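# Relay steel cassette from decontamination room to sterile store

## Task

Get the steel instrument cassette from the decontamination room table onto the bench in the sterile store. At the start r1 is in the decontamination room, r2 in the clean workroom and r3 in the sterile store; the doors between rooms are locked, but every dividing wall has an open service window through which things can be passed. Any number of robots may be used. At the end the cassette must rest on the bench by itself, with no robot holding or propping it; every gripper must have released it and the robots must have backed away. No robot may fall over or be left leaning.

## Robot and tools

Robots: r1, r2 and r3 are identical Hello Robot Stretch 4 units, about 1.6 m tall. Each has an omni-wheel base whose rim lies within 0.23 m of its origin, a mast with a lift, an arm that telescopes forward, a three-joint wrist and a two-finger gripper. Cameras per robot: rN_head_camera, rN_head_left_camera, rN_head_right_camera, rN_wrist_camera (N = 1, 2, 3). Every robot reports its state in its own frames, so relative positions between robots can only be judged from images, lidar_m and wrist_depth_mm.

Frames: the base frame sits on the floor below the base centre, x forward, y left, z up. hand_pose is a point between the open fingertips, given in the base frame; it may be printed slightly wrong. The odometry frame is the base frame as it was at scene start. base_odometry counts wheel rotation only (slip shows as travel); heading runs -3.142 to 3.142, positive leftward.

execute_actions: arguments "actions" (a list holding one action or none) and "cameras" (list of camera names; omitted, null or ["all"] gives all, [] gives none; an unknown name rejects the call). The action is an object keyed by robot name, each robot getting its own separate entry. Per robot you may give "base", "joints", "pace", "contact_limits", or "end_of_arm" on its own. All motions in one action begin at once.
- base: one command only, a relative move from where the base was last reported. {"translate_m": d} drives straight, forward positive, -2 to 2 m. {"strafe_m": d} slides sideways, left positive, -2 to 2 m. {"rotate_rad": d} turns in place, counter-clockwise positive, -3.2 to 3.2 rad. Two robots given the same command can differ by about 3 cm per metre.
- joints: absolute targets by name. lift_m 0 to 1.2 (tolerance 0.004); arm_m 0 to 0.55 extension (0.004); wrist_yaw_rad -1.134 to 4.276, 0 forward, positive left, 3.14 stowed, above 3.4 the arm may block it (0.02); wrist_pitch_rad -1.117 to 4.259, 0 level, 1.57 pointing down (0.05); wrist_roll_rad -1.117 to 4.259, positive clockwise viewed from behind the gripper (0.02); gripper_m -0.038 to 0.141, fingertip gap in metres, negative means fingers press together (0.004). Out-of-range joint targets are clipped and flagged; any other bad value or key rejects the whole call. An action runs at most 15 s.
- pace: "slow", "default", "fast", "max"; base speeds 0.1/0.3/0.4/0.6 m/s and turn rates 1/2/3/4 rad/s, further capped when lift_m is above 0.2 (down to 0.3 m/s and 1 rad/s at 1.2).
- contact_limits: {"arm_m": x}, x from 0 (gentlest) to 0.75 (firmest), default 0.5.
- end_of_arm: "enable_torque" revives wrist or gripper motors that shut off.
A robot or joint left out of an action may still be driving toward its earlier target. To unfold the wrist at the start, send lift_m 0.4 with wrist_yaw_rad 0.

wait: {"seconds": 0 to 10}; commands nothing and returns state and images. zoom_image: {"camera", "region": [x0, y0, x1, y1]} in pixels from the top-left of that camera's latest full image, at most 504 by 504. finished_scene: {"scene": 1 or 2}; final and reports success; the next scene's task comes in its result. If resuming from a summary, first send an empty actions list.

Results: images come in the order named on the "pictures" line. lidar_m: 12 distances in metres, 30-degree sectors, first straight ahead then counter-clockwise (4th left, 7th rear, 10th right); "-" means nothing seen or closer than 0.25 m; it sees from about 0.15 m up, counts table tops and other robots, and misses glass, thin legs and much behind. wrist_depth_mm: 7x7 grid of median depths, 100 to 2000 mm. base_status/joint_status: "done" (for the base, wheels turned the commanded amount even if slipping), "off_target", "contact_stop_at_<key>" (part goes slack; a slack lift may sink, slack wheels may roll), "limit_stop_at_<name>", "time_out", "torque_fault" (wrist motor limp until enable_torque). "limit_stop_at_tilt" means leaning over 6 degrees: lift, arm and wheels go slack and ignore commands. "limit_stop_at_own_body" means self-collision was prevented; move away from the body, and watch wrist_pitch_rad below -0.2 combined with roll below -0.4 or above 4. on_its_own covers anything not commanded in this call; its "held at" is a held target, not a position. turned_by_wheels differing from turned_by_imu by over about 0.1 rad suggests a collision or slip. base_tilt in degrees (forward, right positive) has a fixed bias of up to 1.5. motor_effort is percent of maximum with the peak in brackets; wheel_0..2 positive turns the base right. After a reported stop, later calls in that reply are skipped.

Gripping: command gripper_m below the cassette width; a firm squeeze shows as a gripper_m effort change, while the reading and "done" do not prove a grasp. Squeezing pulls the object toward the wrist. If fingertips jam on a surface, raise the lift. A loaded level gripper raises wrist_pitch effort; over about 2 kg it can fault.

Avoid: robots pressing against each other (fails the run; once bases touch, any further travel presses hard), hard collisions, driving or turning with over 1 kg held and arm_m above 0.2, strong pushes with a high gripper, dropping or slamming the cassette, and leaving it supported by a robot. Loose objects may occasionally be nudged. Shorter total robot motion time is better.

Each tool is called in YAML: its name, and indented under it one key for each argument.

## Session

execute_actions:
  actions: []

Scene clock: 0.00 s.
r1.base_odometry: x=+0.000 y=+0.000 heading=+0.000 (m, m, rad; r1's odometry frame)
r1.turned_by_wheels: +0.000 (rad since the last result)
r1.turned_by_imu: +0.000 (rad since the last result)
r1.base_tilt: forward=-0.8 right=+0.8 (deg)
r1.lidar_m: 0.74 0.75 0.88 1.53 1.64 1.95 3.45 0.85 0.97 1.09 1.08 0.88
r1.base_status: not commanded
r1.joint_positions: lift_m=+0.194 arm_m=+0.002 wrist_yaw_rad=+3.057 wrist_pitch_rad=+0.014 wrist_roll_rad=+0.018 gripper_m=+0.057
r1.joint_status: not commanded
r1.motor_effort: lift_m=+20 arm_m=+0 wrist_yaw_rad=-2 wrist_pitch_rad=-7 wrist_roll_rad=-1 gripper_m=-4 wheel_0=+0 wheel_1=+0 wheel_2=+0 (%)
r1.hand_pose: x=-0.1072 y=+0.1115 z=+0.3681 quat_wxyz=(+0.042, -0.007, +0.009, +0.999) (m; r1's base frame)
r1.wrist_depth_mm: 141 143 - - - - 1708 / 106 142 - - - - 1661 / 107 141 258 - - - 1661 / 114 141 - - - - 1708 / 139 - - - - - 1708 / 1366 1708 1366 1661 220 1661 1576 / 931 1060 917 152 931 1060 1042
r2.base_odometry: x=+0.000 y=+0.000 heading=+0.000 (m, m, rad; r2's odometry frame)
r2.turned_by_wheels: +0.000 (rad since the last result)
r2.turned_by_imu: +0.000 (rad since the last result)
r2.base_tilt: forward=+0.6 right=+1.0 (deg)
r2.lidar_m: 1.10 1.32 2.41 2.41 1.84 1.40 1.40 1.74 2.35 2.32 1.57 1.11
r2.base_status: not commanded
r2.joint_positions: lift_m=+0.226 arm_m=-0.002 wrist_yaw_rad=+3.181 wrist_pitch_rad=-0.005 wrist_roll_rad=+0.004 gripper_m=+0.057
r2.joint_status: not commanded
r2.motor_effort: lift_m=+20 arm_m=-1 wrist_yaw_rad=-1 wrist_pitch_rad=-9 wrist_roll_rad=+0 gripper_m=-3 wheel_0=-1 wheel_1=+1 wheel_2=+0 (%)
r2.hand_pose: x=-0.1224 y=+0.0761 z=+0.4059 quat_wxyz=(-0.020, +0.003, +0.002, +1.000) (m; r2's base frame)
r2.wrist_depth_mm: - 138 262 1708 - - 1430 / - 114 137 1618 - - 1464 / - 114 137 1661 1576 1499 1430 / - 129 172 1661 1576 1464 1397 / 136 1808 1708 1576 1576 1499 1397 / 1308 1618 213 1537 213 1464 1397 / 991 1025 991 158 1008 1042 1098
r3.base_odometry: x=+0.000 y=+0.000 heading=+0.000 (m, m, rad; r3's odometry frame)
r3.turned_by_wheels: +0.000 (rad since the last result)
r3.turned_by_imu: +0.000 (rad since the last result)
r3.base_tilt: forward=+0.1 right=-0.4 (deg)
r3.lidar_m: 1.17 0.78 0.92 2.25 1.60 1.44 1.37 0.93 0.83 0.87 1.12 1.25
r3.base_status: not commanded
r3.joint_positions: lift_m=+0.152 arm_m=+0.000 wrist_yaw_rad=+3.132 wrist_pitch_rad=-0.003 wrist_roll_rad=-0.005 gripper_m=+0.057
r3.joint_status: not commanded
r3.motor_effort: lift_m=+17 arm_m=+0 wrist_yaw_rad=+1 wrist_pitch_rad=-8 wrist_roll_rad=-1 gripper_m=-1 wheel_0=+0 wheel_1=+0 wheel_2=+0 (%)
r3.hand_pose: x=-0.1170 y=+0.0903 z=+0.3307 quat_wxyz=(+0.005, +0.001, -0.003, +1.000) (m; r3's base frame)
r3.wrist_depth_mm: - 134 1756 1708 1576 1430 1336 / - 125 211 1708 1576 1430 1366 / 106 136 220 1756 1576 1464 1366 / 135 163 1756 1756 1618 1464 1366 / 1008 1281 1618 1708 1537 1499 1366 / 976 1078 198 1042 198 1138 1118 / 768 750 820 - 842 768 809
pictures: r1_head_camera, r1_head_left_camera, r1_head_right_camera, r1_wrist_camera, r2_head_camera, r2_head_left_camera, r2_head_right_camera, r2_wrist_camera, r3_head_camera, r3_head_left_camera, r3_head_right_camera, r3_wrist_camera
Images, in order (width x height): r1_head_camera 420x560, r1_head_left_camera 420x672, r1_head_right_camera 420x672, r1_wrist_camera 616x392, r2_head_camera 420x560, r2_head_left_camera 420x672, r2_head_right_camera 420x672, r2_wrist_camera 616x392, r3_head_camera 420x560, r3_head_left_camera 420x672, r3_head_right_camera 420x672, r3_wrist_camera 616x392.

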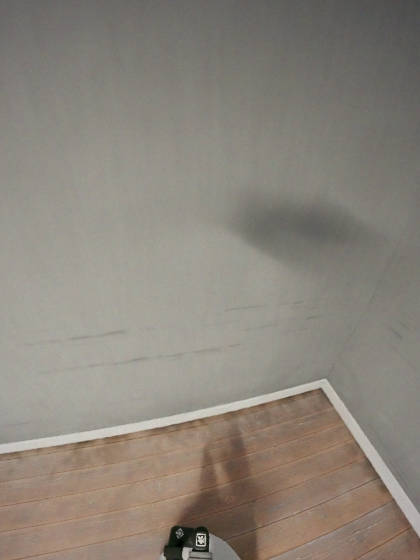

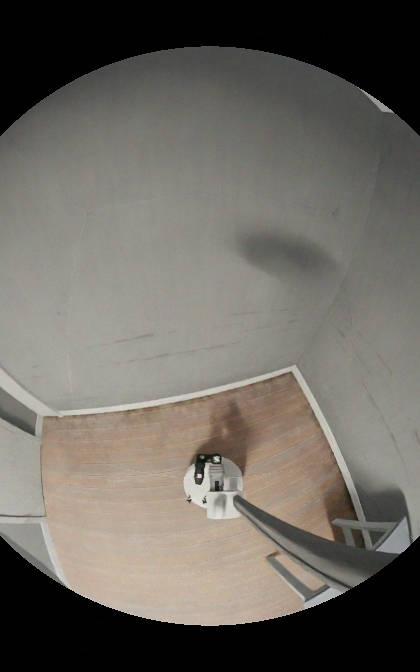

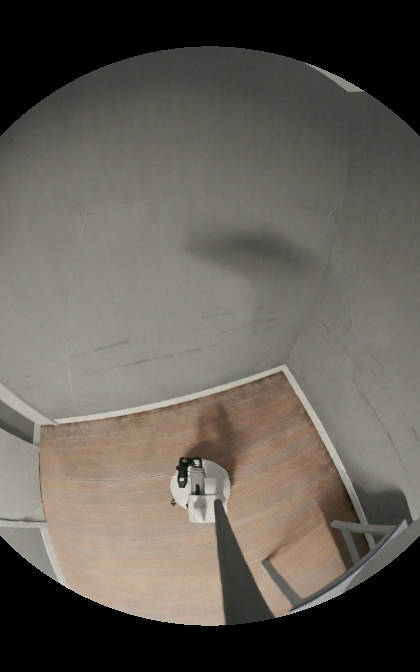

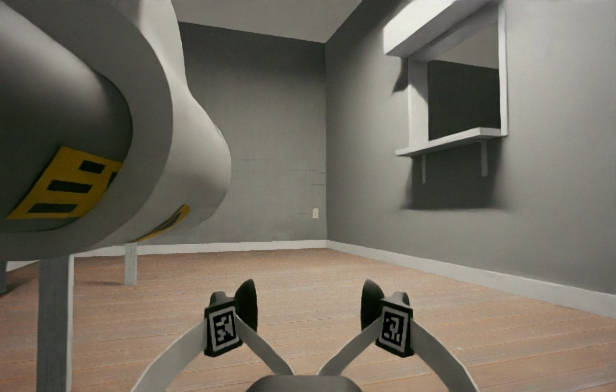

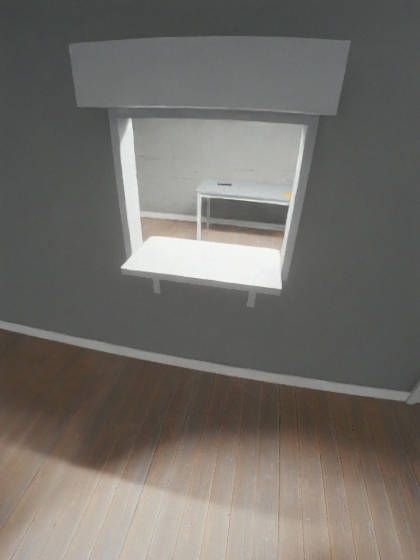

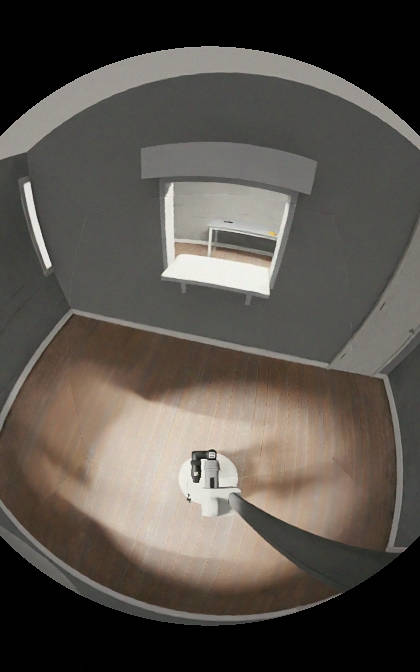

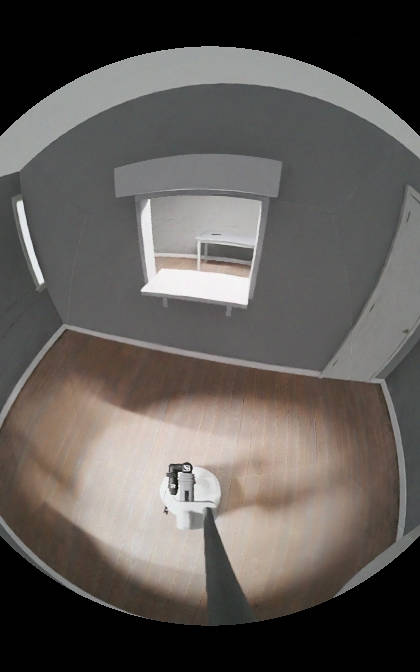

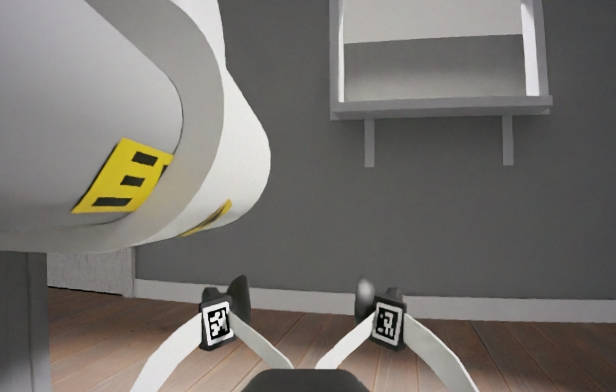

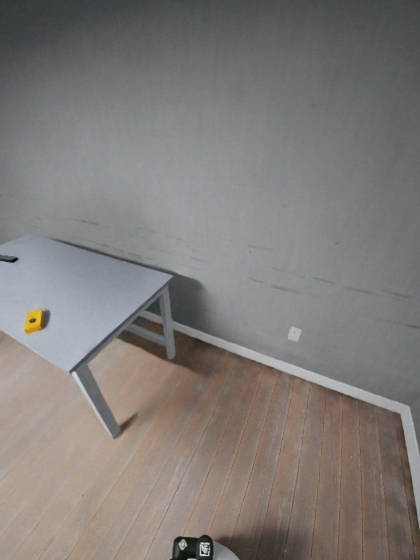

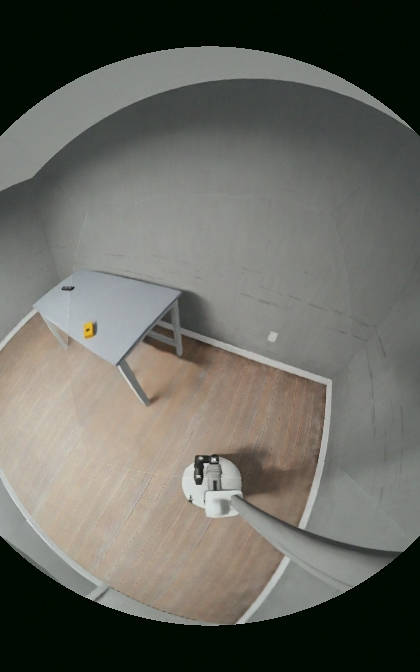

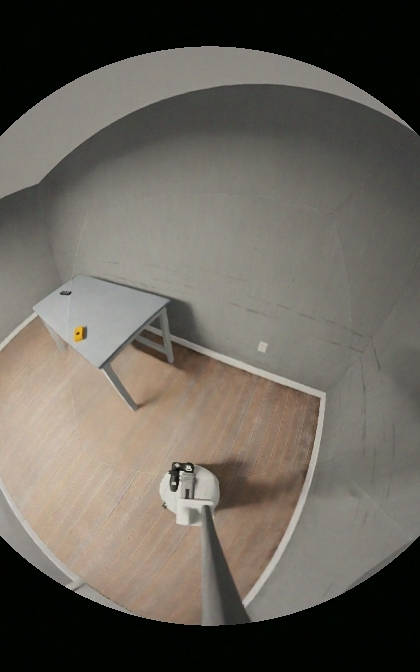

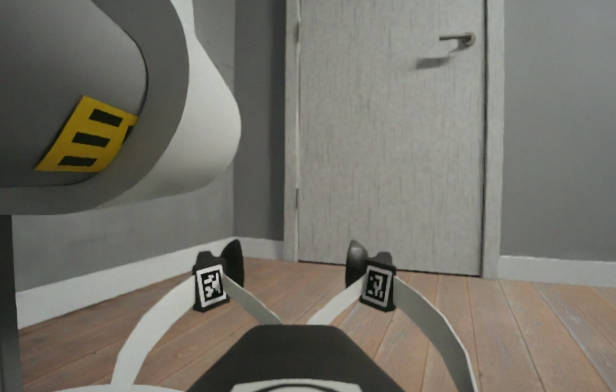

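execute_actions:
  actions:
    - {"r1":{"base":{"rotate_rad":-2.88},"pace":"fast","joints":{"lift_m":0.8}},"r2":{"base":{"rotate_rad":2.93},"pace":"fast","joints":{"lift_m":0.8,"wrist_yaw_rad":0}},"r3":{"base":{"rotate_rad":1.22},"pace":"fast","joints":{"lift_m":0.8}}}
  cameras: ["r1_head_camera","r1_head_left_camera","r2_head_camera","r2_wrist_camera","r3_head_left_camera"]

Scene clock: 3.23 s.
r1.base_odometry: x=+0.000 y=+0.000 heading=-2.880 (m, m, rad; r1's odometry frame)
r1.turned_by_wheels: -2.880 (rad since the last result)
r1.turned_by_imu: -2.895 (rad since the last result)
r1.base_tilt: forward=-0.9 right=+0.9 (deg)
r1.lidar_m: 0.83 0.87 1.15 1.10 1.12 0.79 0.74 0.80 1.10 1.65 1.74 2.14
r1.base_status: done
r1.joint_positions: lift_m=+0.800 arm_m=+0.002 wrist_yaw_rad=+3.057 wrist_pitch_rad=+0.014 wrist_roll_rad=+0.018 gripper_m=+0.057
r1.joint_status: all done
r1.motor_effort: lift_m=+24(26) arm_m=+0(0) wrist_yaw_rad=+0(1) wrist_pitch_rad=-6(6) wrist_roll_rad=+0(2) gripper_m=-1(0) wheel_0=+0(10) wheel_1=+0(9) wheel_2=-1(10) (%)
r1.hand_pose: x=-0.1071 y=+0.1115 z=+0.9737 quat_wxyz=(+0.042, -0.007, +0.009, +0.999) (m; r1's base frame)
r1.wrist_depth_mm: 142 143 891 904 931 946 960 / 106 142 891 904 917 931 960 / 107 141 260 891 904 931 960 / 114 141 878 904 931 931 946 / 139 854 878 891 904 917 931 / 842 854 878 878 220 917 931 / 842 854 866 152 904 917 931
r2.base_odometry: x=+0.000 y=+0.000 heading=+2.929 (m, m, rad; r2's odometry frame)
r2.turned_by_wheels: +2.929 (rad since the last result)
r2.turned_by_imu: +2.972 (rad since the last result)
r2.base_tilt: forward=+0.6 right=+1.0 (deg)
r2.lidar_m: 1.37 1.60 2.21 2.33 1.83 1.34 1.15 1.24 1.95 2.43 2.14 1.46
r2.base_status: done
r2.joint_positions: lift_m=+0.800 arm_m=-0.002 wrist_yaw_rad=+0.000 wrist_pitch_rad=-0.005 wrist_roll_rad=+0.004 gripper_m=+0.057
r2.joint_status: all done
r2.motor_effort: lift_m=+22(24) arm_m=-1(1) wrist_yaw_rad=-3(7) wrist_pitch_rad=-9(9) wrist_roll_rad=+1(0) gripper_m=-2(2) wheel_0=-3(11) wheel_1=-4(10) wheel_2=-2(12) (%)
r2.hand_pose: x=+0.4578 y=-0.0873 z=+0.9796 quat_wxyz=(+1.000, +0.002, -0.003, +0.000) (m; r2's base frame)
r2.wrist_depth_mm: 1308 1308 1308 1281 1308 1336 1281 / 1255 1281 1281 - - 1336 1308 / 1281 1308 1308 - - 1308 1336 / 1308 1281 1281 - - 1281 1336 / 1255 1255 1281 1336 1308 1308 1308 / 1308 1281 212 1255 213 1281 1281 / 1255 1255 1255 158 1281 1281 1281
r3.base_odometry: x=+0.000 y=+0.000 heading=+1.220 (m, m, rad; r3's odometry frame)
r3.turned_by_wheels: +1.220 (rad since the last result)
r3.turned_by_imu: +1.206 (rad since the last result)
r3.base_tilt: forward=+0.1 right=-0.4 (deg)
r3.lidar_m: 1.72 1.93 1.54 1.44 1.16 0.87 0.83 0.92 1.30 1.24 0.96 0.79
r3.base_status: done
r3.joint_positions: lift_m=+0.800 arm_m=+0.000 wrist_yaw_rad=+3.132 wrist_pitch_rad=-0.003 wrist_roll_rad=-0.005 gripper_m=+0.057
r3.joint_status: all done
r3.motor_effort: lift_m=+23(23) arm_m=+0(0) wrist_yaw_rad=+1(1) wrist_pitch_rad=-5(6) wrist_roll_rad=-2(2) gripper_m=-2(4) wheel_0=-2(8) wheel_1=+0(8) wheel_2=-1(10) (%)
r3.hand_pose: x=-0.1170 y=+0.0903 z=+0.9786 quat_wxyz=(+0.005, +0.001, -0.003, +1.000) (m; r3's base frame)
r3.wrist_depth_mm: - 133 976 976 976 960 960 / - 126 211 976 976 976 976 / 106 135 220 976 976 976 991 / 135 163 991 991 976 991 991 / 1008 1008 991 991 991 1008 976 / 1025 1025 198 1008 198 991 1008 / 1025 1025 1025 - 991 1008 1008
pictures: r1_head_camera, r1_head_left_camera, r2_head_camera, r2_wrist_camera, r3_head_left_camera
Images, in order (width x height): r1_head_camera 420x560, r1_head_left_camera 420x672, r2_head_camera 420x560, r2_wrist_camera 616x392, r3_head_left_camera 420x672.

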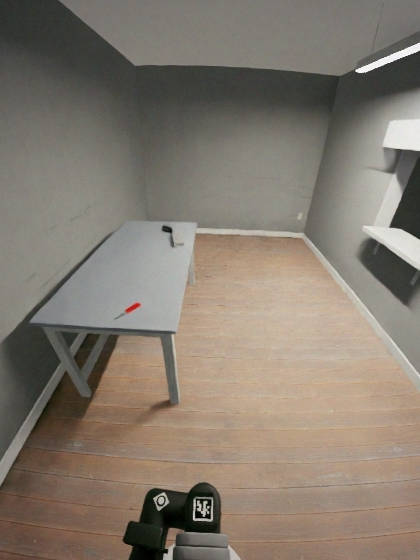

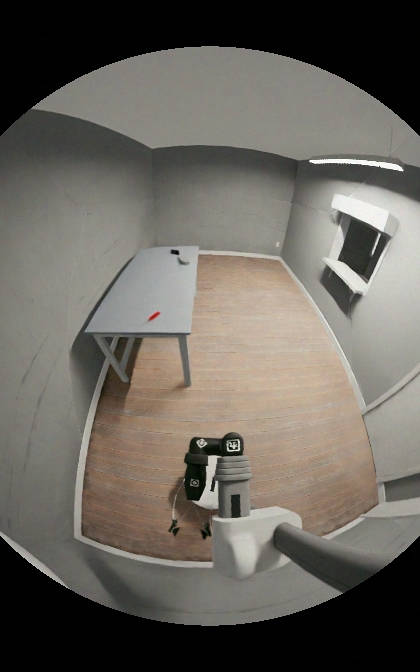

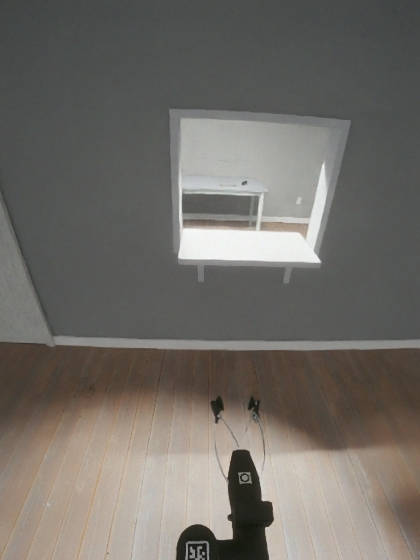

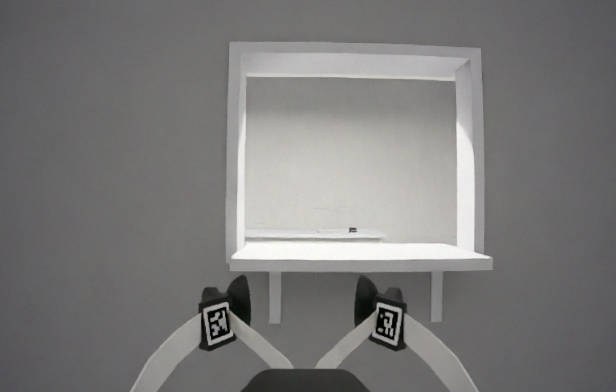

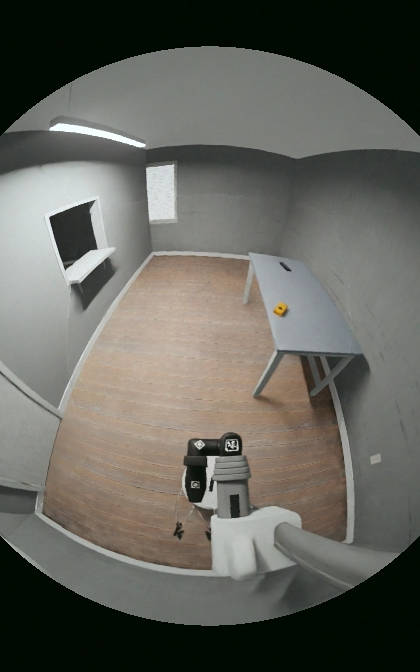

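zoom_image:
  camera: "r1_head_camera"
  region: [110, 200, 230, 280]

zoom_image:
  camera: "r2_head_camera"
  region: [170, 150, 320, 250]

Region (110, 200, 230, 280) of r1_head_camera's 420x560 image, scaled by 4.200, with more detail than that image has.

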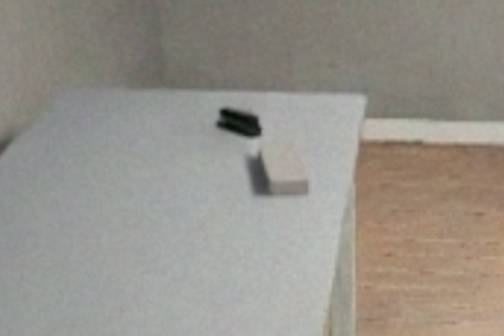

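Region (170, 150, 320, 250) of r2_head_camera's 420x560 image, scaled by 3.360, with more detail than that image has.

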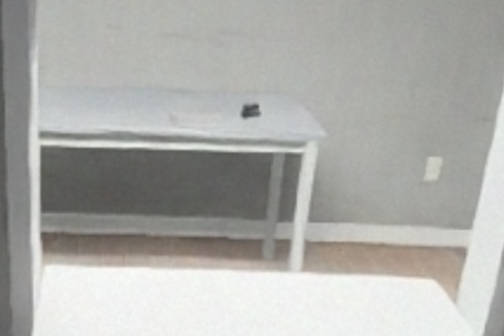

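execute_actions:
  actions:
    - {"r1":{"base":{"rotate_rad":-0.27},"pace":"fast"},"r2":{"base":{"strafe_m":-0.2},"pace":"fast"},"r3":{"base":{"rotate_rad":0.2},"pace":"fast"}}
  cameras: []

execute_actions:
  actions:
    - {"r1":{"base":{"translate_m":1.85},"pace":"max","joints":{"lift_m":1.05,"wrist_yaw_rad":0,"wrist_pitch_rad":1.57,"gripper_m":0.14}},"r2":{"base":{"translate_m":0.6},"joints":{"lift_m":1.1,"wrist_pitch_rad":1.57,"gripper_m":0.14}},"r3":{"base":{"translate_m":1.6},"pace":"max","joints":{"lift_m":1.1,"wrist_yaw_rad":0,"wrist_pitch_rad":1.57,"gripper_m":0.14}}}
  cameras: []

execute_actions:
  actions:
    - {"r1":{"base":{"rotate_rad":1.77},"pace":"fast"},"r3":{"base":{"rotate_rad":1.4},"pace":"fast"}}
  cameras: ["r1_head_camera","r1_wrist_camera","r2_head_camera","r3_head_camera"]

Scene clock: 6.43 s.
r1.base_odometry: x=+0.000 y=+0.000 heading=+3.133 (m, m, rad; r1's odometry frame)
r1.turned_by_wheels: -0.270 (rad since the last result)
r1.turned_by_imu: -0.271 (rad since the last result)
r1.base_tilt: forward=-0.7 right=+0.8 (deg)
r1.lidar_m: 3.28 0.83 0.94 1.09 1.09 0.88 0.75 0.76 0.91 1.53 1.65 1.93
r1.base_status: done
r1.joint_positions: lift_m=+0.800 arm_m=+0.002 wrist_yaw_rad=+3.057 wrist_pitch_rad=+0.014 wrist_roll_rad=+0.018 gripper_m=+0.057
r1.joint_status: not commanded
r1.motor_effort: lift_m=+24(24) arm_m=+0(0) wrist_yaw_rad=+1(0) wrist_pitch_rad=-6(5) wrist_roll_rad=-1(1) gripper_m=-5(5) wheel_0=+1(2) wheel_1=+0(6) wheel_2=+0(5) (%)
r1.hand_pose: x=-0.1071 y=+0.1115 z=+0.9737 quat_wxyz=(+0.042, -0.007, +0.009, +0.999) (m; r1's base frame)
r1.wrist_depth_mm: 141 144 904 976 1078 1205 1098 / 106 142 904 976 1078 1182 1078 / 107 141 259 976 1060 1160 1098 / 114 141 891 976 1060 1160 1078 / 139 820 891 960 1060 1160 1078 / 768 820 854 960 220 1138 1078 / 768 798 854 152 1008 1160 1078
r2.base_odometry: x=+0.042 y=+0.195 heading=+2.929 (m, m, rad; r2's odometry frame)
r2.turned_by_wheels: +0.000 (rad since the last result)
r2.turned_by_imu: +0.002 (rad since the last result)
r2.base_tilt: forward=+0.6 right=+1.0 (deg)
r2.lidar_m: 1.35 1.62 2.21 2.52 1.84 1.22 1.16 1.24 1.91 2.21 2.17 1.44
r2.base_status: done
r2.joint_positions: lift_m=+0.800 arm_m=-0.002 wrist_yaw_rad=+0.000 wrist_pitch_rad=-0.005 wrist_roll_rad=+0.004 gripper_m=+0.057
r2.joint_status: not commanded
r2.motor_effort: lift_m=+22(22) arm_m=-1(1) wrist_yaw_rad=-2(2) wrist_pitch_rad=-11(9) wrist_roll_rad=+0(0) gripper_m=-3(2) wheel_0=+1(12) wheel_1=-1(14) wheel_2=+0(2) (%)
r2.hand_pose: x=+0.4578 y=-0.0874 z=+0.9796 quat_wxyz=(+1.000, +0.002, -0.003, +0.000) (m; r2's base frame)
r2.wrist_depth_mm: 1281 1308 1281 1308 1308 1308 1308 / 1281 1308 - - 1397 1281 1336 / 1281 1281 - - - 1308 1308 / 1281 1281 - - - 1281 1308 / 1281 1255 1308 1281 1308 1308 1308 / 1281 1281 213 1255 213 1308 1336 / 1255 1255 1255 158 1281 1255 1308
r3.base_odometry: x=+0.000 y=+0.000 heading=+1.420 (m, m, rad; r3's odometry frame)
r3.turned_by_wheels: +0.200 (rad since the last result)
r3.turned_by_imu: +0.198 (rad since the last result)
r3.base_tilt: forward=+0.1 right=-0.3 (deg)
r3.lidar_m: 2.99 1.72 1.44 1.49 0.96 0.85 0.81 1.02 1.26 1.25 0.84 0.79
r3.base_status: done
r3.joint_positions: lift_m=+0.800 arm_m=+0.000 wrist_yaw_rad=+3.132 wrist_pitch_rad=-0.003 wrist_roll_rad=-0.005 gripper_m=+0.057
r3.joint_status: not commanded
r3.motor_effort: lift_m=+23(23) arm_m=+0(0) wrist_yaw_rad=+1(1) wrist_pitch_rad=-3(3) wrist_roll_rad=-2(3) gripper_m=-1(3) wheel_0=+0(6) wheel_1=+1(7) wheel_2=+1(5) (%)
r3.hand_pose: x=-0.1170 y=+0.0903 z=+0.9786 quat_wxyz=(+0.005, +0.001, -0.003, +1.000) (m; r3's base frame)
r3.wrist_depth_mm: - 134 1008 976 931 878 842 / - 125 211 976 931 891 854 / 106 136 220 991 931 891 854 / 135 163 1060 991 946 891 854 / 1205 1118 1042 1008 946 904 866 / 1205 1138 198 991 198 917 866 / 1205 1138 1098 - 960 904 878
pictures: none
No camera images: the call's "cameras" was empty. Leave "cameras" out to get every camera's image.

Scene clock: 12.33 s.
r1.base_odometry: x=-1.850 y=+0.015 heading=+3.133 (m, m, rad; r1's odometry frame)
r1.turned_by_wheels: +0.000 (rad since the last result)
r1.turned_by_imu: -0.004 (rad since the last result)
r1.base_tilt: forward=-0.6 right=+0.9 (deg)
r1.lidar_m: 2.19 2.17 0.76 0.64 0.64 0.76 2.54 2.36 1.38 0.99 0.99 1.32
r1.base_status: done
r1.joint_positions: lift_m=+1.050 arm_m=+0.002 wrist_yaw_rad=+0.000 wrist_pitch_rad=+1.570 wrist_roll_rad=+0.018 gripper_m=+0.140
r1.joint_status: all done
r1.motor_effort: lift_m=+23(27) arm_m=+0(0) wrist_yaw_rad=+1(9) wrist_pitch_rad=+1(8) wrist_roll_rad=-1(1) gripper_m=-2(3) wheel_0=+0(4) wheel_1=+0(6) wheel_2=+1(12) (%)
r1.hand_pose: x=+0.1731 y=-0.0874 z=+0.9394 quat_wxyz=(+0.707, +0.006, +0.707, -0.006) (m; r1's base frame)
r1.wrist_depth_mm: 1205 1205 1205 1182 1182 1182 1160 / 1182 1205 1205 1205 1160 1160 1160 / 1182 1205 1182 1160 1160 1160 1138 / 1182 1182 1182 1182 1160 1160 1138 / 1182 1160 1160 946 1138 1138 1138 / 1160 1138 946 931 1160 216 1138 / 1160 1138 1138 149 1138 1118 1138
r2.base_odometry: x=-0.544 y=+0.322 heading=+2.930 (m, m, rad; r2's odometry frame)
r2.turned_by_wheels: +0.000 (rad since the last result)
r2.turned_by_imu: +0.006 (rad since the last result)
r2.base_tilt: forward=+0.6 right=+1.0 (deg)
r2.lidar_m: 0.78 0.83 1.40 2.51 2.60 2.00 1.92 2.00 2.32 2.22 1.30 0.81
r2.base_status: done
r2.joint_positions: lift_m=+1.100 arm_m=-0.002 wrist_yaw_rad=+0.000 wrist_pitch_rad=+1.570 wrist_roll_rad=+0.004 gripper_m=+0.140
r2.joint_status: all done
r2.motor_effort: lift_m=+22(23) arm_m=-1(1) wrist_yaw_rad=-1(2) wrist_pitch_rad=-1(8) wrist_roll_rad=+0(0) gripper_m=+1(3) wheel_0=+3(8) wheel_1=+4(9) wheel_2=-2(11) (%)
r2.hand_pose: x=+0.1695 y=-0.0874 z=+0.9895 quat_wxyz=(+0.707, +0.001, +0.707, -0.001) (m; r2's base frame)
r2.wrist_depth_mm: 1182 1182 1182 1182 1205 1205 1255 / 1160 1182 1205 1182 1182 1205 1229 / 1182 1182 1205 1182 1182 1205 1229 / 1138 1182 1205 1205 1205 1229 1205 / 1182 1182 991 960 1205 1205 1205 / 1160 212 960 976 1182 1182 1182 / 1160 1160 1182 154 1182 1229 1205
r3.base_odometry: x=+0.240 y=+1.582 heading=+1.420 (m, m, rad; r3's odometry frame)
r3.turned_by_wheels: +0.000 (rad since the last result)
r3.turned_by_imu: -0.002 (rad since the last result)
r3.base_tilt: forward=+0.1 right=-0.4 (deg)
r3.lidar_m: 2.15 1.08 0.91 0.92 1.25 2.19 2.40 0.85 0.69 0.71 0.83 2.31
r3.base_status: done
r3.joint_positions: lift_m=+1.100 arm_m=+0.000 wrist_yaw_rad=+0.000 wrist_pitch_rad=+1.570 wrist_roll_rad=-0.005 gripper_m=+0.140
r3.joint_status: all done
r3.motor_effort: lift_m=+22(26) arm_m=+0(0) wrist_yaw_rad=+0(8) wrist_pitch_rad=+0(9) wrist_roll_rad=-2(1) gripper_m=+0(3) wheel_0=+0(3) wheel_1=+0(5) wheel_2=+2(11) (%)
r3.hand_pose: x=+0.1708 y=-0.0874 z=+0.9894 quat_wxyz=(+0.707, -0.002, +0.707, +0.002) (m; r3's base frame)
r3.wrist_depth_mm: 1182 1205 1205 1205 1205 1229 1229 / 1160 1205 1205 1229 1229 1229 1229 / 1182 1205 1255 1255 1255 1255 1255 / 1182 1229 1229 1255 1229 1229 1281 / 1229 1229 1008 1025 1255 1255 1281 / 1229 1229 1042 809 1281 1281 1281 / 1255 1255 1255 - 1281 1281 1308
pictures: none
No camera images: the call's "cameras" was empty. Leave "cameras" out to get every camera's image.

Scene clock: 14.83 s.
r1.base_odometry: x=-1.850 y=+0.015 heading=-1.380 (m, m, rad; r1's odometry frame)
r1.turned_by_wheels: +1.770 (rad since the last result)
r1.turned_by_imu: +1.780 (rad since the last result)
r1.base_tilt: forward=-0.7 right=+0.9 (deg)
r1.lidar_m: 0.63 0.67 0.86 2.52 1.80 1.23 1.00 1.04 1.54 2.19 2.22 0.71
r1.base_status: done
r1.joint_positions: lift_m=+1.050 arm_m=+0.002 wrist_yaw_rad=+0.000 wrist_pitch_rad=+1.570 wrist_roll_rad=+0.018 gripper_m=+0.140
r1.joint_status: not commanded
r1.motor_effort: lift_m=+22(23) arm_m=+0(0) wrist_yaw_rad=+0(2) wrist_pitch_rad=+2(0) wrist_roll_rad=-1(1) gripper_m=-3(1) wheel_0=+0(5) wheel_1=-1(5) wheel_2=-1(4) (%)
r1.hand_pose: x=+0.1731 y=-0.0874 z=+0.9395 quat_wxyz=(+0.707, +0.006, +0.707, -0.006) (m; r1's base frame)
r1.wrist_depth_mm: 1205 1182 1205 1182 1182 1205 1182 / 1205 1205 1182 1182 1182 1182 1182 / 1205 1182 1182 1160 1182 1160 1160 / 1182 1182 1182 1160 1160 1160 1160 / 1182 1182 1160 946 1138 1138 1138 / 1160 1138 931 946 1160 216 1160 / 1138 1138 1160 150 1118 1138 1118
r2.base_odometry: x=-0.544 y=+0.322 heading=+2.930 (m, m, rad; r2's odometry frame)
r2.turned_by_wheels: +0.000 (rad since the last result)
r2.turned_by_imu: +0.001 (rad since the last result)
r2.base_tilt: forward=+0.6 right=+1.0 (deg)
r2.lidar_m: 0.75 0.82 1.35 2.50 2.63 1.99 1.89 2.02 2.32 2.23 1.30 0.81
r2.base_status: not commanded
r2.joint_positions: lift_m=+1.100 arm_m=-0.002 wrist_yaw_rad=+0.000 wrist_pitch_rad=+1.570 wrist_roll_rad=+0.004 gripper_m=+0.140
r2.joint_status: not commanded
r2.motor_effort: lift_m=+22(23) arm_m=-1(1) wrist_yaw_rad=-1(1) wrist_pitch_rad=-3(2) wrist_roll_rad=+1(1) gripper_m=+0(1) wheel_0=+3(3) wheel_1=+4(4) wheel_2=-1(2) (%)
r2.hand_pose: x=+0.1695 y=-0.0874 z=+0.9895 quat_wxyz=(+0.707, +0.001, +0.707, -0.001) (m; r2's base frame)
r2.wrist_depth_mm: 1160 1182 1182 1182 1182 1255 1205 / 1160 1182 1182 1205 1182 1255 1205 / 1160 1182 1182 1182 1205 1205 1182 / 1182 1160 1182 1182 1182 1182 1205 / 1160 1182 976 960 1205 1182 1205 / 1160 213 976 991 1182 1229 1205 / 1182 1160 1160 153 1182 1182 1205
r3.base_odometry: x=+0.240 y=+1.582 heading=+2.820 (m, m, rad; r3's odometry frame)
r3.turned_by_wheels: +1.399 (rad since the last result)
r3.turned_by_imu: +1.383 (rad since the last result)
r3.base_tilt: forward=+0.2 right=-0.4 (deg)
r3.lidar_m: 0.92 1.16 1.67 2.39 0.96 0.71 0.71 0.84 2.35 2.29 1.39 0.93
r3.base_status: done
r3.joint_positions: lift_m=+1.100 arm_m=+0.000 wrist_yaw_rad=+0.000 wrist_pitch_rad=+1.570 wrist_roll_rad=-0.005 gripper_m=+0.140
r3.joint_status: not commanded
r3.motor_effort: lift_m=+21(22) arm_m=+0(0) wrist_yaw_rad=+0(0) wrist_pitch_rad=+2(5) wrist_roll_rad=-2(4) gripper_m=+1(1) wheel_0=-3(2) wheel_1=-2(5) wheel_2=-2(8) (%)
r3.hand_pose: x=+0.1709 y=-0.0874 z=+0.9894 quat_wxyz=(+0.707, -0.002, +0.707, +0.002) (m; r3's base frame)
r3.wrist_depth_mm: 1182 1182 1182 1205 1229 1229 1229 / 1182 1205 1205 1229 1255 1255 1229 / 1205 1205 1205 1229 1255 1255 1255 / 1205 1229 1229 1229 1229 1255 1281 / 1229 1229 1025 1042 1281 1281 1281 / 1229 1229 1025 820 1255 1281 1281 / 1229 1229 1281 - 1281 1281 1308
pictures: r1_head_camera, r1_wrist_camera, r2_head_camera, r3_head_camera
Images, in order (width x height): r1_head_camera 420x560, r1_wrist_camera 616x392, r2_head_camera 420x560, r3_head_camera 420x560.

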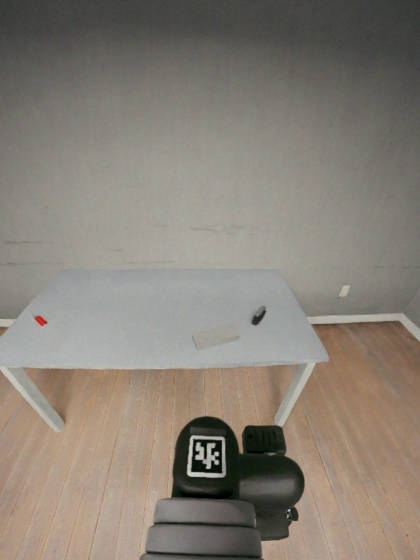

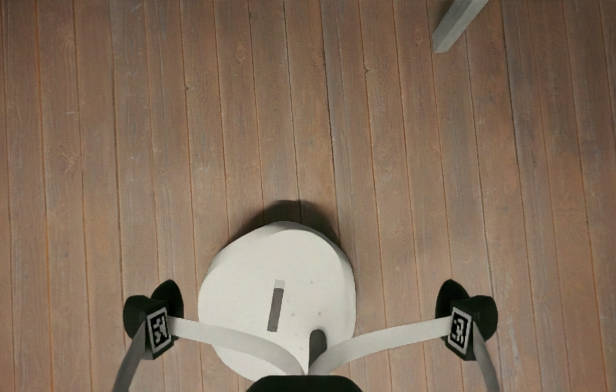

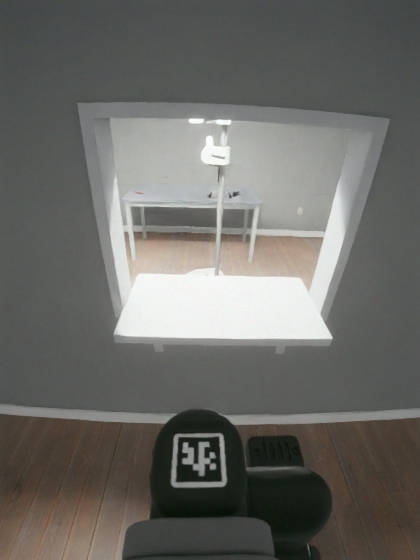

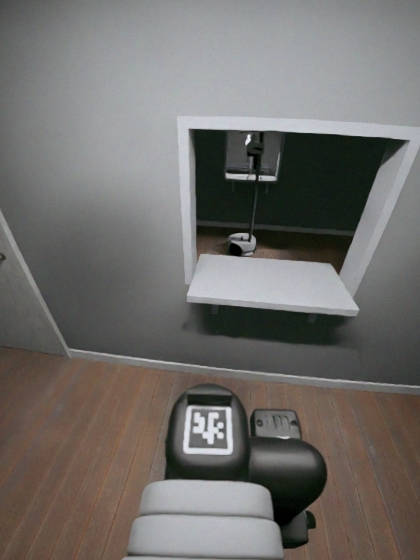

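execute_actions:
  actions:
    - {"r1":{"base":{"translate_m":0.3},"pace":"fast","joints":{"arm_m":0.27,"lift_m":1.0}},"r2":{"base":{"translate_m":0.3}},"r3":{"base":{"strafe_m":-0.2},"pace":"fast"}}
  cameras: ["r1_head_camera","r1_wrist_camera","r2_wrist_camera","r3_head_camera"]

Scene clock: 17.90 s.
r1.base_odometry: x=-1.793 y=-0.279 heading=-1.380 (m, m, rad; r1's odometry frame)
r1.turned_by_wheels: +0.000 (rad since the last result)
r1.turned_by_imu: +0.000 (rad since the last result)
r1.base_tilt: forward=-0.7 right=+0.9 (deg)
r1.lidar_m: 0.32 0.36 0.47 2.54 2.27 1.58 1.33 1.36 1.95 2.16 0.55 0.39
r1.base_status: done
r1.joint_positions: lift_m=+1.000 arm_m=+0.269 wrist_yaw_rad=+0.000 wrist_pitch_rad=+1.570 wrist_roll_rad=+0.018 gripper_m=+0.140
r1.joint_status: all done
r1.motor_effort: lift_m=+15(20) arm_m=+6(8) wrist_yaw_rad=-1(2) wrist_pitch_rad=+1(0) wrist_roll_rad=-1(1) gripper_m=+1(0) wheel_0=+0(4) wheel_1=+0(4) wheel_2=+2(12) (%)
r1.hand_pose: x=+0.4401 y=-0.0874 z=+0.8901 quat_wxyz=(+0.707, +0.006, +0.707, -0.006) (m; r1's base frame)
r1.wrist_depth_mm: 364 364 359 359 357 347 357 / 362 362 357 357 355 351 351 / 357 357 353 324 351 351 349 / 357 353 322 320 351 349 347 / 353 351 320 349 349 345 345 / 351 349 347 347 347 216 343 / 349 349 878 150 1078 1078 1078
r2.base_odometry: x=-0.837 y=+0.385 heading=+2.930 (m, m, rad; r2's odometry frame)
r2.turned_by_wheels: +0.000 (rad since the last result)
r2.turned_by_imu: +0.003 (rad since the last result)
r2.base_tilt: forward=+0.6 right=+1.0 (deg)
r2.lidar_m: 0.48 0.48 0.93 2.49 2.59 2.29 2.22 2.34 2.31 2.23 0.71 0.49
r2.base_status: done
r2.joint_positions: lift_m=+1.100 arm_m=-0.002 wrist_yaw_rad=+0.000 wrist_pitch_rad=+1.570 wrist_roll_rad=+0.004 gripper_m=+0.140
r2.joint_status: not commanded
r2.motor_effort: lift_m=+22(22) arm_m=-1(1) wrist_yaw_rad=-1(1) wrist_pitch_rad=-2(2) wrist_roll_rad=+0(0) gripper_m=+0(0) wheel_0=+1(7) wheel_1=+5(8) wheel_2=-2(12) (%)
r2.hand_pose: x=+0.1695 y=-0.0874 z=+0.9895 quat_wxyz=(+0.707, +0.001, +0.707, -0.001) (m; r2's base frame)
r2.wrist_depth_mm: 904 917 931 917 917 878 866 / 1160 1182 1182 1182 1182 1205 1205 / 1182 1182 1205 1182 1229 1205 1182 / 1182 1205 1229 1182 1205 1205 1205 / 1160 1182 991 991 1205 1205 1205 / 1182 213 960 976 1205 1205 1182 / 1182 1160 1205 154 1205 1182 1182
r3.base_odometry: x=+0.304 y=+1.772 heading=+2.820 (m, m, rad; r3's odometry frame)
r3.turned_by_wheels: +0.000 (rad since the last result)
r3.turned_by_imu: +0.001 (rad since the last result)
r3.base_tilt: forward=+0.1 right=-0.3 (deg)
r3.lidar_m: 0.89 0.95 1.70 2.58 1.01 0.77 0.73 0.85 2.16 2.12 1.38 0.92
r3.base_status: done
r3.joint_positions: lift_m=+1.100 arm_m=+0.000 wrist_yaw_rad=+0.000 wrist_pitch_rad=+1.570 wrist_roll_rad=-0.005 gripper_m=+0.140
r3.joint_status: not commanded
r3.motor_effort: lift_m=+22(22) arm_m=+0(0) wrist_yaw_rad=+0(0) wrist_pitch_rad=+3(1) wrist_roll_rad=-1(3) gripper_m=-1(0) wheel_0=+0(8) wheel_1=+1(9) wheel_2=+1(1) (%)
r3.hand_pose: x=+0.1708 y=-0.0874 z=+0.9894 quat_wxyz=(+0.707, -0.002, +0.707, +0.002) (m; r3's base frame)
r3.wrist_depth_mm: 1182 1182 1205 1205 1229 1229 1229 / 1205 1205 1182 1229 1255 1229 1255 / 1205 1205 1229 1229 1229 1255 1229 / 1205 1205 1229 1229 1255 1281 1255 / 1229 1229 1025 1025 1255 1281 1281 / 1229 1255 1025 809 1281 1281 1281 / 1255 1255 1281 - 1281 1308 1308
pictures: r1_head_camera, r1_wrist_camera, r2_wrist_camera, r3_head_camera
Images, in order (width x height): r1_head_camera 420x560, r1_wrist_camera 616x392, r2_wrist_camera 616x392, r3_head_camera 420x560.

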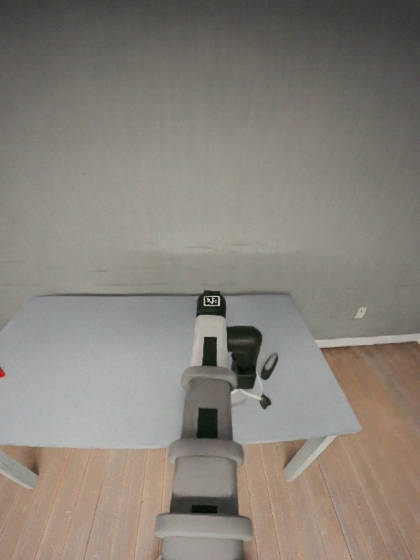

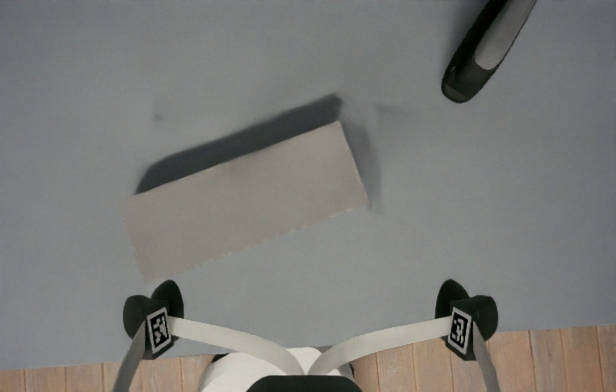

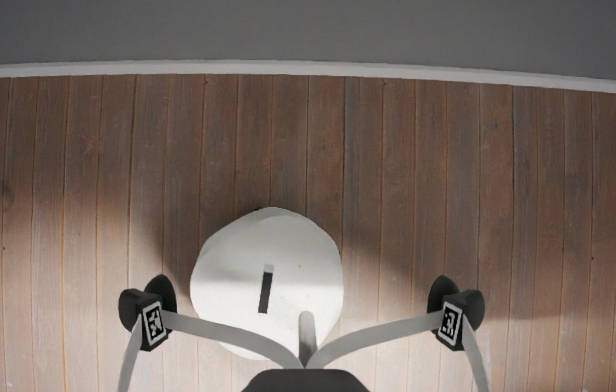

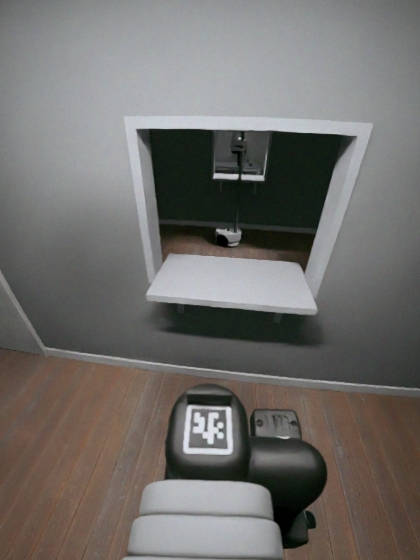

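execute_actions:
  actions:
    - {"r1":{"base":{"strafe_m":0.045},"pace":"fast","joints":{"arm_m":0.327,"lift_m":0.95,"wrist_roll_rad":1.23,"gripper_m":0.12}},"r3":{"base":{"rotate_rad":-0.08},"pace":"fast"},"r2":{"base":{"rotate_rad":-0.03}}}
  cameras: ["r1_head_right_camera","r1_wrist_camera"]

Scene clock: 19.73 s.
r1.base_odometry: x=-1.749 y=-0.271 heading=-1.380 (m, m, rad; r1's odometry frame)
r1.turned_by_wheels: +0.000 (rad since the last result)
r1.turned_by_imu: +0.000 (rad since the last result)
r1.base_tilt: forward=-0.7 right=+0.9 (deg)
r1.lidar_m: 0.32 0.34 0.45 2.49 2.26 1.56 1.32 1.35 1.95 2.19 0.56 0.36
r1.base_status: done
r1.joint_positions: lift_m=+0.950 arm_m=+0.326 wrist_yaw_rad=+0.000 wrist_pitch_rad=+1.570 wrist_roll_rad=+1.229 gripper_m=+0.120
r1.joint_status: all done
r1.motor_effort: lift_m=+15(15) arm_m=+6(6) wrist_yaw_rad=-1(1) wrist_pitch_rad=+2(0) wrist_roll_rad=+2(5) gripper_m=-2(1) wheel_0=+1(8) wheel_1=-2(8) wheel_2=+0(1) (%)
r1.hand_pose: x=+0.4970 y=-0.0874 z=+0.8401 quat_wxyz=(+0.578, +0.408, +0.577, -0.408) (m; r1's base frame)
r1.wrist_depth_mm: 312 309 309 307 306 304 1078 / 312 309 307 306 303 301 1060 / 307 306 304 304 301 298 1060 / 307 304 303 270 298 298 1060 / 304 303 300 268 298 298 1025 / 303 300 267 267 296 831 831 / 301 298 297 151 294 820 820
r2.base_odometry: x=-0.837 y=+0.385 heading=+2.901 (m, m, rad; r2's odometry frame)
r2.turned_by_wheels: -0.029 (rad since the last result)
r2.turned_by_imu: -0.029 (rad since the last result)
r2.base_tilt: forward=+0.6 right=+1.0 (deg)
r2.lidar_m: 0.48 0.50 0.92 2.47 2.59 2.33 2.21 2.31 2.35 2.25 0.91 0.51
r2.base_status: done
r2.joint_positions: lift_m=+1.100 arm_m=-0.002 wrist_yaw_rad=+0.000 wrist_pitch_rad=+1.570 wrist_roll_rad=+0.004 gripper_m=+0.140
r2.joint_status: not commanded
r2.motor_effort: lift_m=+22(22) arm_m=-1(1) wrist_yaw_rad=-1(1) wrist_pitch_rad=-3(3) wrist_roll_rad=+0(0) gripper_m=+1(2) wheel_0=+3(4) wheel_1=+5(7) wheel_2=+3(5) (%)
r2.hand_pose: x=+0.1695 y=-0.0874 z=+0.9895 quat_wxyz=(+0.707, +0.001, +0.707, -0.001) (m; r2's base frame)
r2.wrist_depth_mm: 878 904 917 931 917 917 917 / 1182 1182 1205 1182 1182 1182 1205 / 1160 1182 1205 1182 1160 1182 1205 / 1182 1160 1182 1182 1182 1229 1205 / 1182 1182 976 991 1205 1229 1205 / 1205 212 991 991 1182 1205 1205 / 1160 1160 1182 154 1205 1205 1229
r3.base_odometry: x=+0.304 y=+1.772 heading=+2.740 (m, m, rad; r3's odometry frame)
r3.turned_by_wheels: -0.080 (rad since the last result)
r3.turned_by_imu: -0.079 (rad since the last result)
r3.base_tilt: forward=+0.2 right=-0.4 (deg)
r3.lidar_m: 0.87 0.95 1.55 2.59 1.05 0.76 0.72 0.80 2.20 2.09 1.46 0.95
r3.base_status: done
r3.joint_positions: lift_m=+1.100 arm_m=+0.000 wrist_yaw_rad=+0.000 wrist_pitch_rad=+1.570 wrist_roll_rad=-0.005 gripper_m=+0.140
r3.joint_status: not commanded
r3.motor_effort: lift_m=+22(22) arm_m=+0(0) wrist_yaw_rad=+0(0) wrist_pitch_rad=+2(0) wrist_roll_rad=-1(2) gripper_m=+2(1) wheel_0=+1(3) wheel_1=+1(2) wheel_2=+0(4) (%)
r3.hand_pose: x=+0.1708 y=-0.0874 z=+0.9894 quat_wxyz=(+0.707, -0.002, +0.707, +0.002) (m; r3's base frame)
r3.wrist_depth_mm: 1182 1205 1205 1205 1205 1229 1229 / 1205 1205 1205 1229 1229 1255 1255 / 1205 1205 1229 1229 1255 1229 1255 / 1229 1229 1229 1229 1255 1281 1281 / 1229 1255 1008 1025 1281 1281 1281 / 1229 1255 1042 809 1281 1308 1281 / 1255 1255 1255 - 1308 1281 1308
pictures: r1_head_right_camera, r1_wrist_camera
Images, in order (width x height): r1_head_right_camera 420x672, r1_wrist_camera 616x392.

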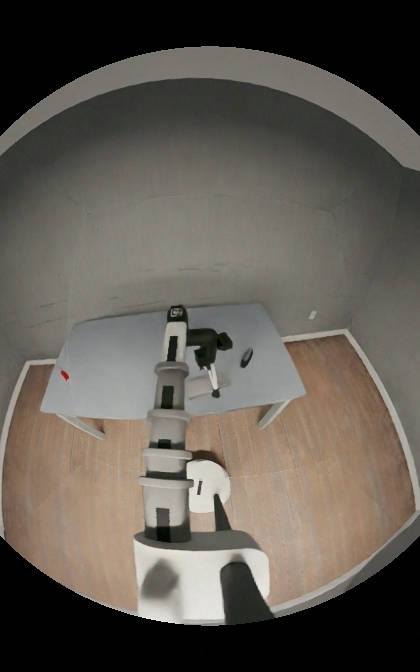

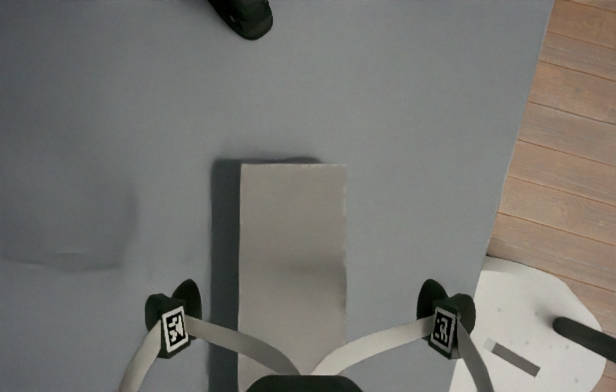

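execute_actions:
  actions:
    - {"r1":{"joints":{"arm_m":0.338,"lift_m":0.907,"gripper_m":0.1},"pace":"slow"},"r3":{"base":{"translate_m":0.2}}}
  cameras: ["r1_head_right_camera","r1_wrist_camera"]

zoom_image:
  camera: "r1_head_right_camera"
  region: [160, 320, 270, 420]

Scene clock: 22.37 s.
r1.base_odometry: x=-1.749 y=-0.271 heading=-1.380 (m, m, rad; r1's odometry frame)
r1.turned_by_wheels: +0.000 (rad since the last result)
r1.turned_by_imu: +0.001 (rad since the last result)
r1.base_tilt: forward=-0.7 right=+0.8 (deg)
r1.lidar_m: 0.32 0.35 0.46 2.48 2.28 1.56 1.33 1.35 1.96 2.22 0.59 0.36
r1.base_status: not commanded
r1.joint_positions: lift_m=+0.907 arm_m=+0.337 wrist_yaw_rad=+0.000 wrist_pitch_rad=+1.570 wrist_roll_rad=+1.229 gripper_m=+0.100
r1.joint_status: all done
r1.motor_effort: lift_m=+14(13) arm_m=+6(9) wrist_yaw_rad=-2(0) wrist_pitch_rad=+1(1) wrist_roll_rad=+2(1) gripper_m=-6(0) wheel_0=+2(1) wheel_1=-2(2) wheel_2=+0(0) (%)
r1.hand_pose: x=+0.5080 y=-0.0874 z=+0.7972 quat_wxyz=(+0.578, +0.408, +0.577, -0.408) (m; r1's base frame)
r1.wrist_depth_mm: 267 266 264 264 262 262 258 / 266 264 264 262 260 258 257 / 264 263 262 259 259 256 1008 / 263 262 259 227 256 256 1008 / 262 259 258 225 255 254 1008 / 260 257 224 224 224 253 788 / 257 255 255 149 252 251 788
r2.base_odometry: x=-0.837 y=+0.385 heading=+2.901 (m, m, rad; r2's odometry frame)
r2.turned_by_wheels: +0.000 (rad since the last result)
r2.turned_by_imu: +0.001 (rad since the last result)
r2.base_tilt: forward=+0.6 right=+1.0 (deg)
r2.lidar_m: 0.44 0.50 0.91 2.49 2.61 2.31 2.20 2.33 2.32 2.24 0.92 0.50
r2.base_status: not commanded
r2.joint_positions: lift_m=+1.100 arm_m=-0.002 wrist_yaw_rad=+0.000 wrist_pitch_rad=+1.570 wrist_roll_rad=+0.004 gripper_m=+0.140
r2.joint_status: not commanded
r2.motor_effort: lift_m=+22(22) arm_m=-1(1) wrist_yaw_rad=-1(1) wrist_pitch_rad=+0(3) wrist_roll_rad=+0(0) gripper_m=+0(1) wheel_0=+3(3) wheel_1=+5(5) wheel_2=+3(3) (%)
r2.hand_pose: x=+0.1695 y=-0.0874 z=+0.9895 quat_wxyz=(+0.707, +0.001, +0.707, -0.001) (m; r2's base frame)
r2.wrist_depth_mm: 891 891 917 917 931 917 931 / 1182 1182 1182 1182 1182 1205 1205 / 1182 1160 1182 1205 1205 1205 1205 / 1182 1182 1182 1182 1205 1229 1205 / 1182 1160 991 991 1182 1182 1205 / 1182 212 946 976 1182 1182 1182 / 1182 1160 1182 154 1182 1182 1205
r3.base_odometry: x=+0.120 y=+1.850 heading=+2.740 (m, m, rad; r3's odometry frame)
r3.turned_by_wheels: +0.000 (rad since the last result)
r3.turned_by_imu: +0.000 (rad since the last result)
r3.base_tilt: forward=+0.2 right=-0.3 (deg)
r3.lidar_m: 0.69 0.74 1.24 2.56 1.35 0.96 0.93 1.01 2.17 2.12 1.21 0.73
r3.base_status: done
r3.joint_positions: lift_m=+1.100 arm_m=+0.000 wrist_yaw_rad=+0.000 wrist_pitch_rad=+1.570 wrist_roll_rad=-0.005 gripper_m=+0.140
r3.joint_status: not commanded
r3.motor_effort: lift_m=+22(22) arm_m=+0(0) wrist_yaw_rad=+0(0) wrist_pitch_rad=+0(2) wrist_roll_rad=-3(3) gripper_m=+1(0) wheel_0=+0(6) wheel_1=+1(5) wheel_2=+1(9) (%)
r3.hand_pose: x=+0.1708 y=-0.0874 z=+0.9894 quat_wxyz=(+0.707, -0.002, +0.707, +0.002) (m; r3's base frame)
r3.wrist_depth_mm: 1182 1182 1205 1205 1229 1229 1229 / 1205 1205 1205 1205 1229 1255 1281 / 1205 1182 1229 1229 1229 1255 1255 / 1229 1205 1229 1229 1229 1255 1308 / 1205 1229 1025 1042 1255 1281 1255 / 1229 1255 1042 809 1281 1281 1308 / 1255 1255 1255 - 1281 1281 1308
pictures: r1_head_right_camera, r1_wrist_camera
Images, in order (width x height): r1_head_right_camera 420x672, r1_wrist_camera 616x392.

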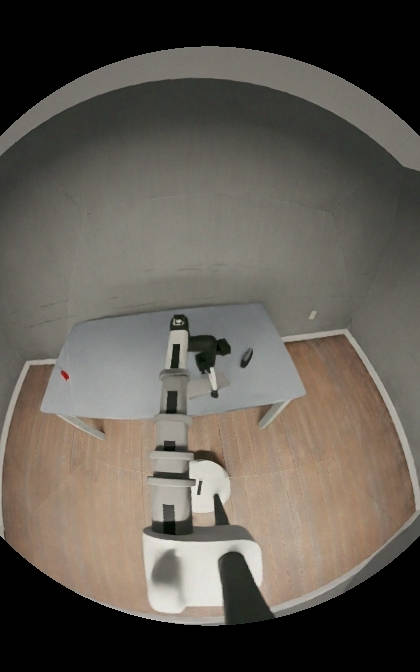

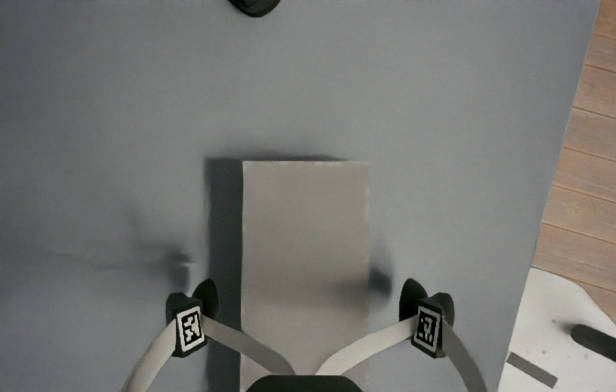

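Region (160, 320, 270, 420) of r1_head_right_camera's 420x672 image, scaled by 4.582, with more detail than that image has; it fills the top 458 rows of this view, and the rest is white.

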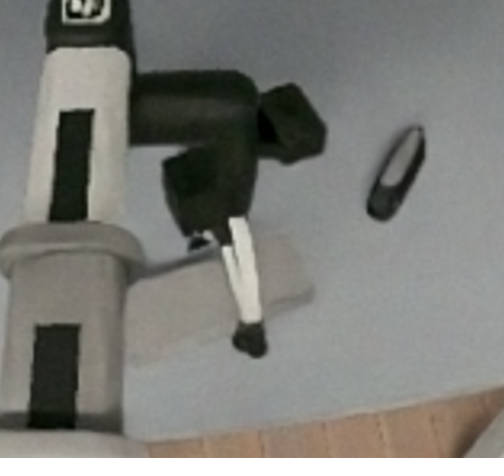

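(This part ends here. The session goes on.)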